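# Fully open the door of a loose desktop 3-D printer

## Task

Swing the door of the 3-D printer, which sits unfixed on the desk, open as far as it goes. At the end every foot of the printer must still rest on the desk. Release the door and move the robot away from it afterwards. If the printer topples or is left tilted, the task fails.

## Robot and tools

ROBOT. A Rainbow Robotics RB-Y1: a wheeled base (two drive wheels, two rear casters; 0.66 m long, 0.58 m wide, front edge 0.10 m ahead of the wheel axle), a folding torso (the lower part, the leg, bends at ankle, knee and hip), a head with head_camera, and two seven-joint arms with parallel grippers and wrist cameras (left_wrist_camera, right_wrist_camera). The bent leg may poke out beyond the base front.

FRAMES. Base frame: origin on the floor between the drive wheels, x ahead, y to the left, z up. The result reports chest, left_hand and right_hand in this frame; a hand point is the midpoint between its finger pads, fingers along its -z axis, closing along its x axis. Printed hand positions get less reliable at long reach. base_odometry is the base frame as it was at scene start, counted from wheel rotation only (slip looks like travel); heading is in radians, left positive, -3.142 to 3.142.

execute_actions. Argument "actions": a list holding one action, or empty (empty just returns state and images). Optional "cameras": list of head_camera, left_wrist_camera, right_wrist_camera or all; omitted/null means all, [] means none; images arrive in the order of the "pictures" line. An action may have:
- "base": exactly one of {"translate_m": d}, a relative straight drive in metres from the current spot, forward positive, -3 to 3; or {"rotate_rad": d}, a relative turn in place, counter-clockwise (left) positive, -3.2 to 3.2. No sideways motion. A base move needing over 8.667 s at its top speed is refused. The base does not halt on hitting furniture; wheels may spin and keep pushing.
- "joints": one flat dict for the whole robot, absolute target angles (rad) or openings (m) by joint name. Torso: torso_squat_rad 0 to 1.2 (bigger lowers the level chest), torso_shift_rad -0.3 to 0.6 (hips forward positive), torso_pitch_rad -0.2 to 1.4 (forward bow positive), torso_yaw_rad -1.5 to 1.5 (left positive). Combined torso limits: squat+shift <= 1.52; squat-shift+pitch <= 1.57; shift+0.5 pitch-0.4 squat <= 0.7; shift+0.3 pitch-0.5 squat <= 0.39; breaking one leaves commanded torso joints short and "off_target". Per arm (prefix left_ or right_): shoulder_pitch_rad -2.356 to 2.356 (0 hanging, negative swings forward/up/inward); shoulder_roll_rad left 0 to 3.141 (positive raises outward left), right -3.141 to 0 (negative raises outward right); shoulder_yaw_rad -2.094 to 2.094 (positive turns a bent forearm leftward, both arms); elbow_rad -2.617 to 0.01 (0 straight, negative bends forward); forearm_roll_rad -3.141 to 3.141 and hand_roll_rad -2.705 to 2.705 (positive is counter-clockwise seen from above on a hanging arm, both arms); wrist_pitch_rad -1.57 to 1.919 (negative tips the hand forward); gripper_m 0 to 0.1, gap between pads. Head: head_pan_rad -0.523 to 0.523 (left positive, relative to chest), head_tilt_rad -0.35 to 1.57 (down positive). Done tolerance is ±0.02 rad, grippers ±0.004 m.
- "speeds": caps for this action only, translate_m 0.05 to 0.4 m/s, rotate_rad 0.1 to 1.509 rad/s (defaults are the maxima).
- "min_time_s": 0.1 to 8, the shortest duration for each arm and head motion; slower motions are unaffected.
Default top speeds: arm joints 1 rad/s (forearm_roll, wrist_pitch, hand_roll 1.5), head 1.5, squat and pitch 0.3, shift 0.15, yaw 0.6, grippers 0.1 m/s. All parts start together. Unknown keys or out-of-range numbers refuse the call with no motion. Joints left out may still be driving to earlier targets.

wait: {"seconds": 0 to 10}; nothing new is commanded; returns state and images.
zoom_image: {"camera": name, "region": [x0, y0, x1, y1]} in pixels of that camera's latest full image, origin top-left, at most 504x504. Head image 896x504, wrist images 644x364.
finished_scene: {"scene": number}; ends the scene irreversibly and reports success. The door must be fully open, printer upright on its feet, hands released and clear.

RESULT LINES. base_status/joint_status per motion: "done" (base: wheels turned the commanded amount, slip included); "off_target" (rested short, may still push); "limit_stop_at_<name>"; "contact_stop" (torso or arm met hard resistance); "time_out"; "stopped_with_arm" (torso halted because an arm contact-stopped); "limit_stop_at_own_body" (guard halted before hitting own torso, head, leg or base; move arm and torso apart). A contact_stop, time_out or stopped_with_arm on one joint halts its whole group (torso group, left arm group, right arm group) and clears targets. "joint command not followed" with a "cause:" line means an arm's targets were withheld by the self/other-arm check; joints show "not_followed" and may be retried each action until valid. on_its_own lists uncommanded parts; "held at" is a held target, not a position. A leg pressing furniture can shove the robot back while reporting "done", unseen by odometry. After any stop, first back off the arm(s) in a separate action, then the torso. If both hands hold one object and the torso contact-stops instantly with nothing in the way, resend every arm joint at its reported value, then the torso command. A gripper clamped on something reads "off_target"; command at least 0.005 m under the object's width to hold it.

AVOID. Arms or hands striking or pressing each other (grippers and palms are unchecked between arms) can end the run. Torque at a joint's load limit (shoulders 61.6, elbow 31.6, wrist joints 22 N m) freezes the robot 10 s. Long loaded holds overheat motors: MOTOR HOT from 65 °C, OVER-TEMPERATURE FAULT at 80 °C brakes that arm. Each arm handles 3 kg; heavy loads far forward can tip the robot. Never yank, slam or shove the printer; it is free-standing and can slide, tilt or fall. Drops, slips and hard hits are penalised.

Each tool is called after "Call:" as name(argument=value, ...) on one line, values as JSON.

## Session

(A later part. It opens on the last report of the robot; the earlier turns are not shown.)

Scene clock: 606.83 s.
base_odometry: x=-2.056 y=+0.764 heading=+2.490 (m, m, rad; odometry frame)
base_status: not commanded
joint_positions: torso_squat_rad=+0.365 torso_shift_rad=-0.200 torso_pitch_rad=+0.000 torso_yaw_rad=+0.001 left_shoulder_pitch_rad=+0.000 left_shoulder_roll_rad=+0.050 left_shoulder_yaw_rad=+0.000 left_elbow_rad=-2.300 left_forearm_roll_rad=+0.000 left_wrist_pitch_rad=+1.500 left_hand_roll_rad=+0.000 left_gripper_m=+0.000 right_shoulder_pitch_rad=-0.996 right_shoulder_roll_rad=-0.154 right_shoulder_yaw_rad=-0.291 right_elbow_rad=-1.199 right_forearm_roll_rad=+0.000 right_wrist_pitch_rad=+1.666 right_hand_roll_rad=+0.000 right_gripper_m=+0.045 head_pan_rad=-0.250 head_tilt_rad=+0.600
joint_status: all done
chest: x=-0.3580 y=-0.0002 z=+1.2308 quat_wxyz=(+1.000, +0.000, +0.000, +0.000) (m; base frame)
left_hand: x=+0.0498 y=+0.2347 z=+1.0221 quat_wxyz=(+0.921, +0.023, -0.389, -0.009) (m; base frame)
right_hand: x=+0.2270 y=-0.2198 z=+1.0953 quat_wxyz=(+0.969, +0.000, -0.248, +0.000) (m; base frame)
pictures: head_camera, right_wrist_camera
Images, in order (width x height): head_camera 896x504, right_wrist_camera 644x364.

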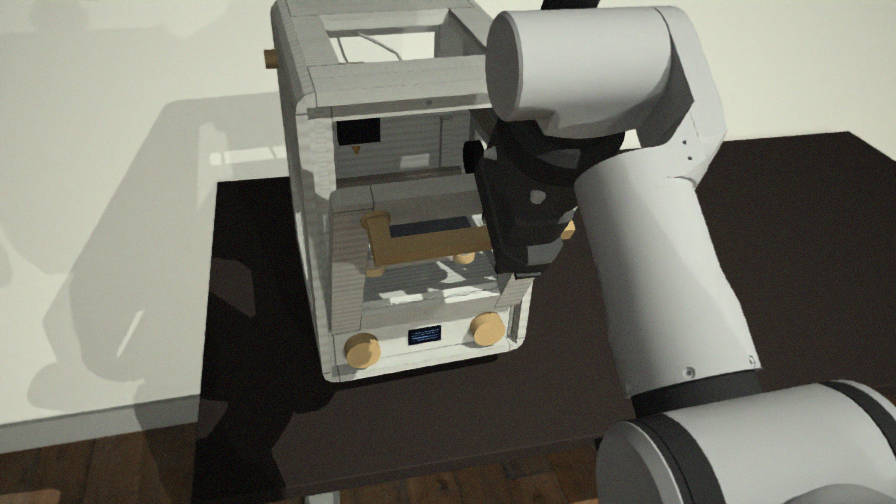

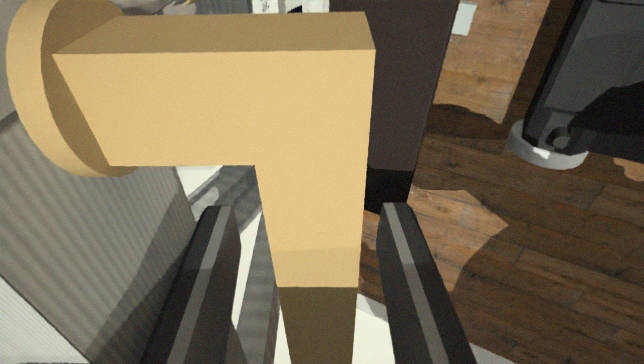

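Call:
execute_actions(actions=[{"joints": {"right_shoulder_pitch_rad": -0.5343, "right_shoulder_roll_rad": -0.0455, "right_shoulder_yaw_rad": -0.175, "right_elbow_rad": -1.7802, "right_wrist_pitch_rad": 1.5676}, "min_time_s": 1.0}], cameras=["head_camera", "right_wrist_camera"])

Scene clock: 637.13 s.
base_odometry: x=-2.056 y=+0.764 heading=+2.490 (m, m, rad; odometry frame)
base_status: not commanded
joint_positions: torso_squat_rad=+0.365 torso_shift_rad=-0.200 torso_pitch_rad=+0.000 torso_yaw_rad=+0.001 left_shoulder_pitch_rad=+0.000 left_shoulder_roll_rad=+0.050 left_shoulder_yaw_rad=+0.000 left_elbow_rad=-2.300 left_forearm_roll_rad=+0.000 left_wrist_pitch_rad=+1.500 left_hand_roll_rad=+0.000 left_gripper_m=+0.000 right_shoulder_pitch_rad=-0.534 right_shoulder_roll_rad=-0.046 right_shoulder_yaw_rad=-0.175 right_elbow_rad=-1.780 right_forearm_roll_rad=+0.000 right_wrist_pitch_rad=+1.568 right_hand_roll_rad=+0.000 right_gripper_m=+0.045 head_pan_rad=-0.250 head_tilt_rad=+0.600
joint_status: all done
chest: x=-0.3580 y=-0.0002 z=+1.2308 quat_wxyz=(+1.000, +0.000, +0.000, +0.000) (m; base frame)
left_hand: x=+0.0499 y=+0.2347 z=+1.0221 quat_wxyz=(+0.921, +0.023, -0.389, -0.009) (m; base frame)
right_hand: x=+0.1688 y=-0.2199 z=+1.0561 quat_wxyz=(+0.936, +0.000, -0.352, +0.000) (m; base frame)
pictures: head_camera, right_wrist_camera
Images, in order (width x height): head_camera 896x504, right_wrist_camera 644x364.

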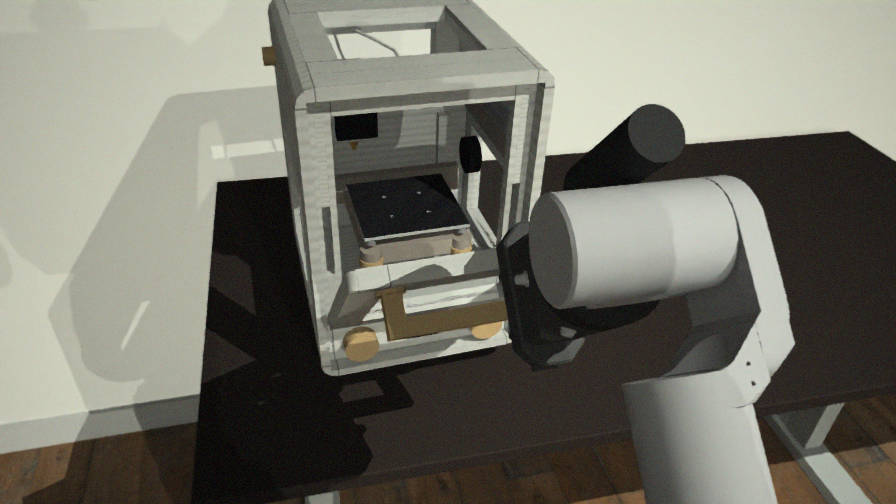

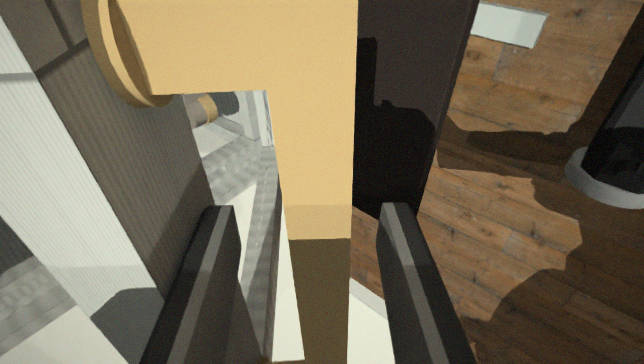

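Call:
execute_actions(actions=[{"joints": {"right_shoulder_pitch_rad": -0.0263, "right_shoulder_roll_rad": -0.015, "right_shoulder_yaw_rad": -0.009, "right_elbow_rad": -1.7467, "right_wrist_pitch_rad": 0.5714, "head_tilt_rad": 0.75}, "min_time_s": 1.2}], cameras=["head_camera", "right_wrist_camera"])

Scene clock: 659.63 s.
base_odometry: x=-2.056 y=+0.764 heading=+2.490 (m, m, rad; odometry frame)
base_status: not commanded
joint_positions: torso_squat_rad=+0.365 torso_shift_rad=-0.200 torso_pitch_rad=+0.000 torso_yaw_rad=+0.001 left_shoulder_pitch_rad=+0.000 left_shoulder_roll_rad=+0.050 left_shoulder_yaw_rad=+0.000 left_elbow_rad=-2.300 left_forearm_roll_rad=+0.000 left_wrist_pitch_rad=+1.500 left_hand_roll_rad=+0.000 left_gripper_m=+0.000 right_shoulder_pitch_rad=-0.026 right_shoulder_roll_rad=-0.015 right_shoulder_yaw_rad=-0.009 right_elbow_rad=-1.746 right_forearm_roll_rad=+0.000 right_wrist_pitch_rad=+0.572 right_hand_roll_rad=+0.000 right_gripper_m=+0.045 head_pan_rad=-0.250 head_tilt_rad=+0.750
joint_status: all done
chest: x=-0.3579 y=-0.0002 z=+1.2308 quat_wxyz=(+1.000, +0.000, +0.000, +0.000) (m; base frame)
left_hand: x=+0.0500 y=+0.2346 z=+1.0220 quat_wxyz=(+0.921, +0.023, -0.389, -0.009) (m; base frame)
right_hand: x=+0.1519 y=-0.2254 z=+0.9725 quat_wxyz=(+0.826, -0.006, -0.564, +0.004) (m; base frame)
pictures: head_camera, right_wrist_camera
Images, in order (width x height): head_camera 896x504, right_wrist_camera 644x364.

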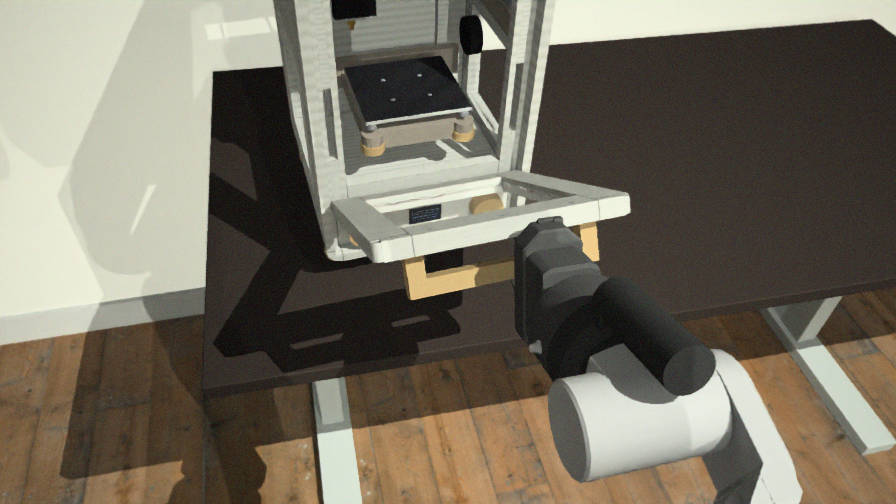

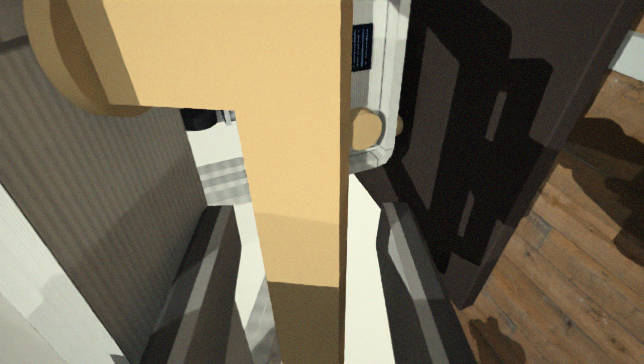

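Call:
execute_actions(actions=[{"joints": {"right_shoulder_pitch_rad": 0.0749, "right_shoulder_roll_rad": -0.015, "right_shoulder_yaw_rad": 0.0256, "right_elbow_rad": -1.4587, "right_wrist_pitch_rad": 0.0583}, "min_time_s": 1.0}], cameras=["head_camera", "right_wrist_camera"])

Scene clock: 685.33 s.
base_odometry: x=-2.056 y=+0.764 heading=+2.490 (m, m, rad; odometry frame)
base_status: not commanded
joint_positions: torso_squat_rad=+0.365 torso_shift_rad=-0.200 torso_pitch_rad=+0.000 torso_yaw_rad=+0.001 left_shoulder_pitch_rad=+0.000 left_shoulder_roll_rad=+0.050 left_shoulder_yaw_rad=+0.000 left_elbow_rad=-2.300 left_forearm_roll_rad=+0.000 left_wrist_pitch_rad=+1.500 left_hand_roll_rad=+0.000 left_gripper_m=+0.000 right_shoulder_pitch_rad=+0.075 right_shoulder_roll_rad=-0.015 right_shoulder_yaw_rad=+0.025 right_elbow_rad=-1.458 right_forearm_roll_rad=+0.000 right_wrist_pitch_rad=+0.059 right_hand_roll_rad=+0.000 right_gripper_m=+0.045 head_pan_rad=-0.250 head_tilt_rad=+0.750
joint_status: all done
chest: x=-0.3579 y=-0.0002 z=+1.2308 quat_wxyz=(+1.000, +0.000, +0.000, +0.000) (m; base frame)
left_hand: x=+0.0500 y=+0.2346 z=+1.0220 quat_wxyz=(+0.921, +0.023, -0.389, -0.009) (m; base frame)
right_hand: x=+0.1235 y=-0.2255 z=+0.9008 quat_wxyz=(+0.787, -0.005, -0.616, +0.005) (m; base frame)
pictures: head_camera, right_wrist_camera
Images, in order (width x height): head_camera 896x504, right_wrist_camera 644x364.

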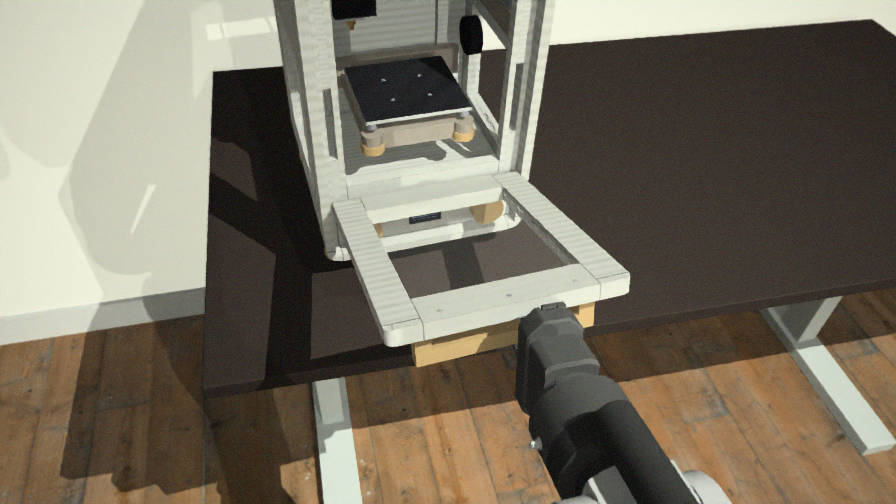

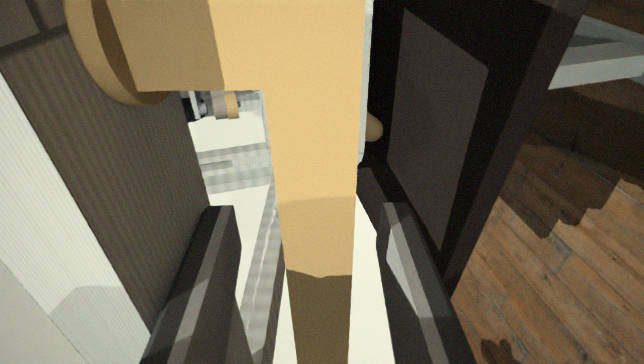

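Call:
execute_actions(actions=[{"joints": {"torso_squat_rad": 0.588, "right_shoulder_pitch_rad": 0.0578, "right_shoulder_roll_rad": -0.015, "right_shoulder_yaw_rad": 0.0198, "right_elbow_rad": -1.238, "right_wrist_pitch_rad": -0.316}, "min_time_s": 1.0}], cameras=["head_camera", "right_wrist_camera"])

Scene clock: 712.27 s.
base_odometry: x=-2.056 y=+0.764 heading=+2.490 (m, m, rad; odometry frame)
base_status: not commanded
joint_positions: torso_squat_rad=+0.588 torso_shift_rad=-0.200 torso_pitch_rad=+0.000 torso_yaw_rad=+0.001 left_shoulder_pitch_rad=+0.000 left_shoulder_roll_rad=+0.050 left_shoulder_yaw_rad=+0.000 left_elbow_rad=-2.300 left_forearm_roll_rad=+0.000 left_wrist_pitch_rad=+1.500 left_hand_roll_rad=+0.000 left_gripper_m=+0.000 right_shoulder_pitch_rad=+0.059 right_shoulder_roll_rad=-0.015 right_shoulder_yaw_rad=+0.020 right_elbow_rad=-1.238 right_forearm_roll_rad=+0.000 right_wrist_pitch_rad=-0.316 right_hand_roll_rad=+0.000 right_gripper_m=+0.045 head_pan_rad=-0.250 head_tilt_rad=+0.750
joint_status: all done
chest: x=-0.3436 y=-0.0002 z=+1.1608 quat_wxyz=(+1.000, +0.000, +0.000, +0.000) (m; base frame)
left_hand: x=+0.0642 y=+0.2346 z=+0.9520 quat_wxyz=(+0.921, +0.023, -0.389, -0.009) (m; base frame)
right_hand: x=+0.1273 y=-0.2256 z=+0.8211 quat_wxyz=(+0.732, -0.005, -0.681, +0.006) (m; base frame)
pictures: head_camera, right_wrist_camera
Images, in order (width x height): head_camera 896x504, right_wrist_camera 644x364.

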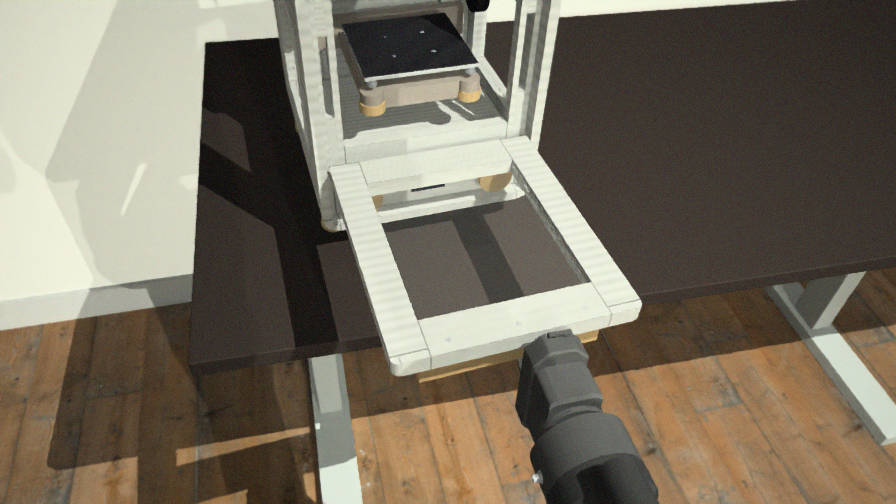

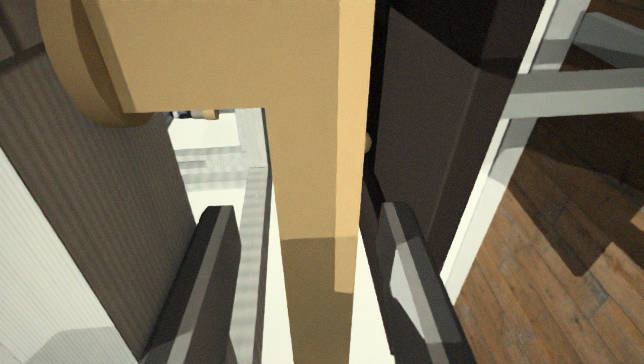

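Call:
execute_actions(actions=[{"joints": {"torso_squat_rad": 0.628}}], cameras=["head_camera", "right_wrist_camera"])

Scene clock: 715.10 s.
base_odometry: x=-2.056 y=+0.764 heading=+2.490 (m, m, rad; odometry frame)
base_status: not commanded
joint_positions: torso_squat_rad=+0.628 torso_shift_rad=-0.200 torso_pitch_rad=+0.000 torso_yaw_rad=+0.001 left_shoulder_pitch_rad=+0.000 left_shoulder_roll_rad=+0.050 left_shoulder_yaw_rad=+0.000 left_elbow_rad=-2.300 left_forearm_roll_rad=+0.000 left_wrist_pitch_rad=+1.500 left_hand_roll_rad=+0.000 left_gripper_m=+0.000 right_shoulder_pitch_rad=+0.058 right_shoulder_roll_rad=-0.015 right_shoulder_yaw_rad=+0.020 right_elbow_rad=-1.238 right_forearm_roll_rad=+0.000 right_wrist_pitch_rad=-0.316 right_hand_roll_rad=+0.000 right_gripper_m=+0.045 head_pan_rad=-0.250 head_tilt_rad=+0.750
joint_status: all done
chest: x=-0.3405 y=-0.0002 z=+1.1451 quat_wxyz=(+1.000, +0.000, +0.000, +0.000) (m; base frame)
left_hand: x=+0.0673 y=+0.2347 z=+0.9364 quat_wxyz=(+0.921, +0.023, -0.389, -0.009) (m; base frame)
right_hand: x=+0.1307 y=-0.2255 z=+0.8058 quat_wxyz=(+0.732, -0.005, -0.681, +0.006) (m; base frame)
pictures: head_camera, right_wrist_camera
Images, in order (width x height): head_camera 896x504, right_wrist_camera 644x364.

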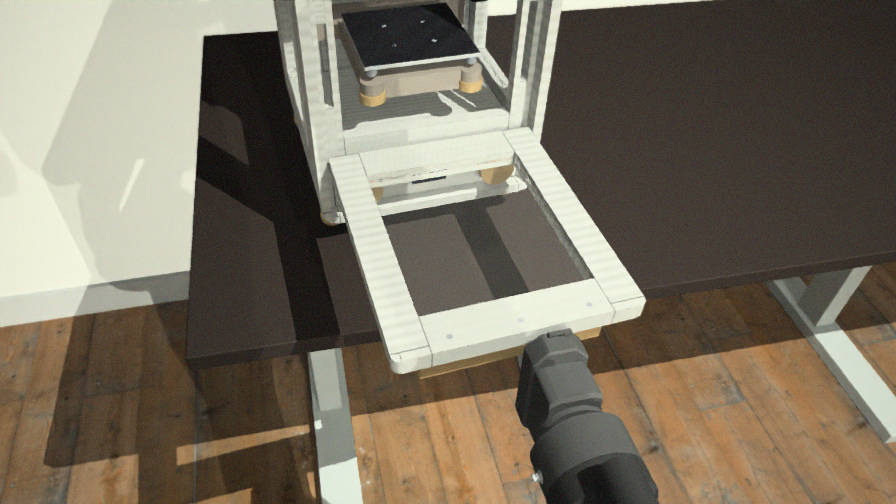

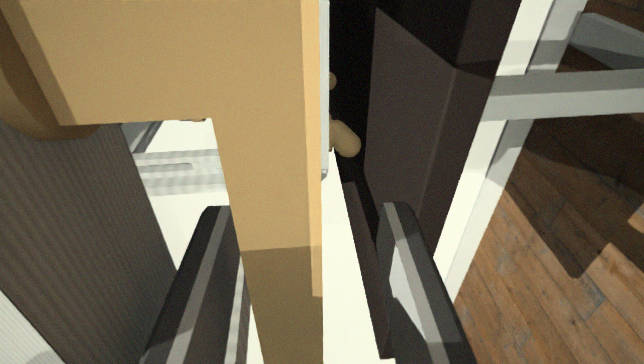

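Call:
execute_actions(actions=[{"base": {"translate_m": -0.5}, "joints": {"torso_squat_rad": 0.612, "head_tilt_rad": 0.5, "head_pan_rad": -0.15}}], cameras=["head_camera", "right_wrist_camera"])

Scene clock: 724.47 s.
base_odometry: x=-1.658 y=+0.460 heading=+2.488 (m, m, rad; odometry frame)
base_status: done
joint_positions: torso_squat_rad=+0.612 torso_shift_rad=-0.200 torso_pitch_rad=+0.000 torso_yaw_rad=+0.001 left_shoulder_pitch_rad=+0.000 left_shoulder_roll_rad=+0.050 left_shoulder_yaw_rad=+0.000 left_elbow_rad=-2.300 left_forearm_roll_rad=+0.000 left_wrist_pitch_rad=+1.500 left_hand_roll_rad=+0.000 left_gripper_m=+0.000 right_shoulder_pitch_rad=+0.058 right_shoulder_roll_rad=-0.015 right_shoulder_yaw_rad=+0.020 right_elbow_rad=-1.238 right_forearm_roll_rad=+0.000 right_wrist_pitch_rad=-0.316 right_hand_roll_rad=+0.000 right_gripper_m=+0.045 head_pan_rad=-0.150 head_tilt_rad=+0.500
joint_status: all done
chest: x=-0.3418 y=-0.0002 z=+1.1515 quat_wxyz=(+1.000, +0.000, +0.000, +0.000) (m; base frame)
left_hand: x=+0.0660 y=+0.2347 z=+0.9427 quat_wxyz=(+0.921, +0.023, -0.389, -0.009) (m; base frame)
right_hand: x=+0.1296 y=-0.2254 z=+0.8124 quat_wxyz=(+0.732, -0.005, -0.681, +0.006) (m; base frame)
pictures: head_camera, right_wrist_camera
Images, in order (width x height): head_camera 896x504, right_wrist_camera 644x364.

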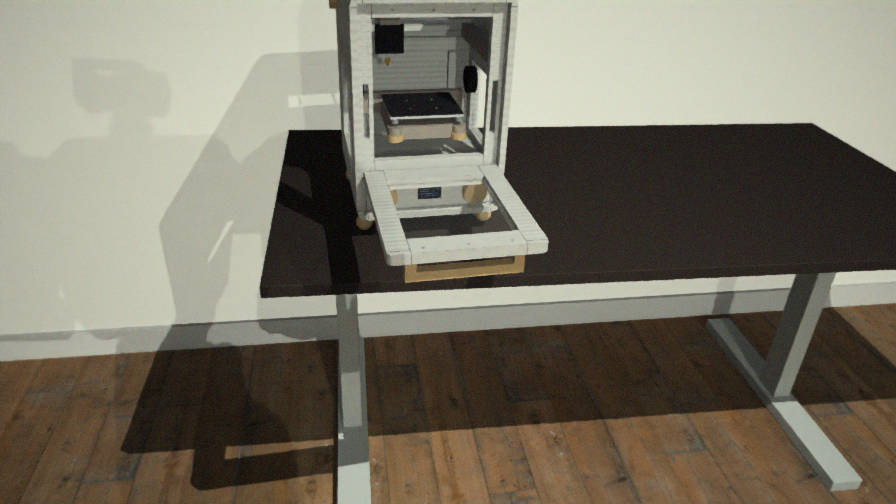

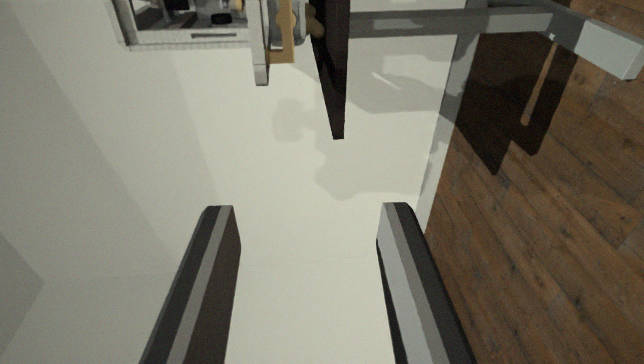

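Call:
finished_scene(scene=1)

The scene is finished: the task was done.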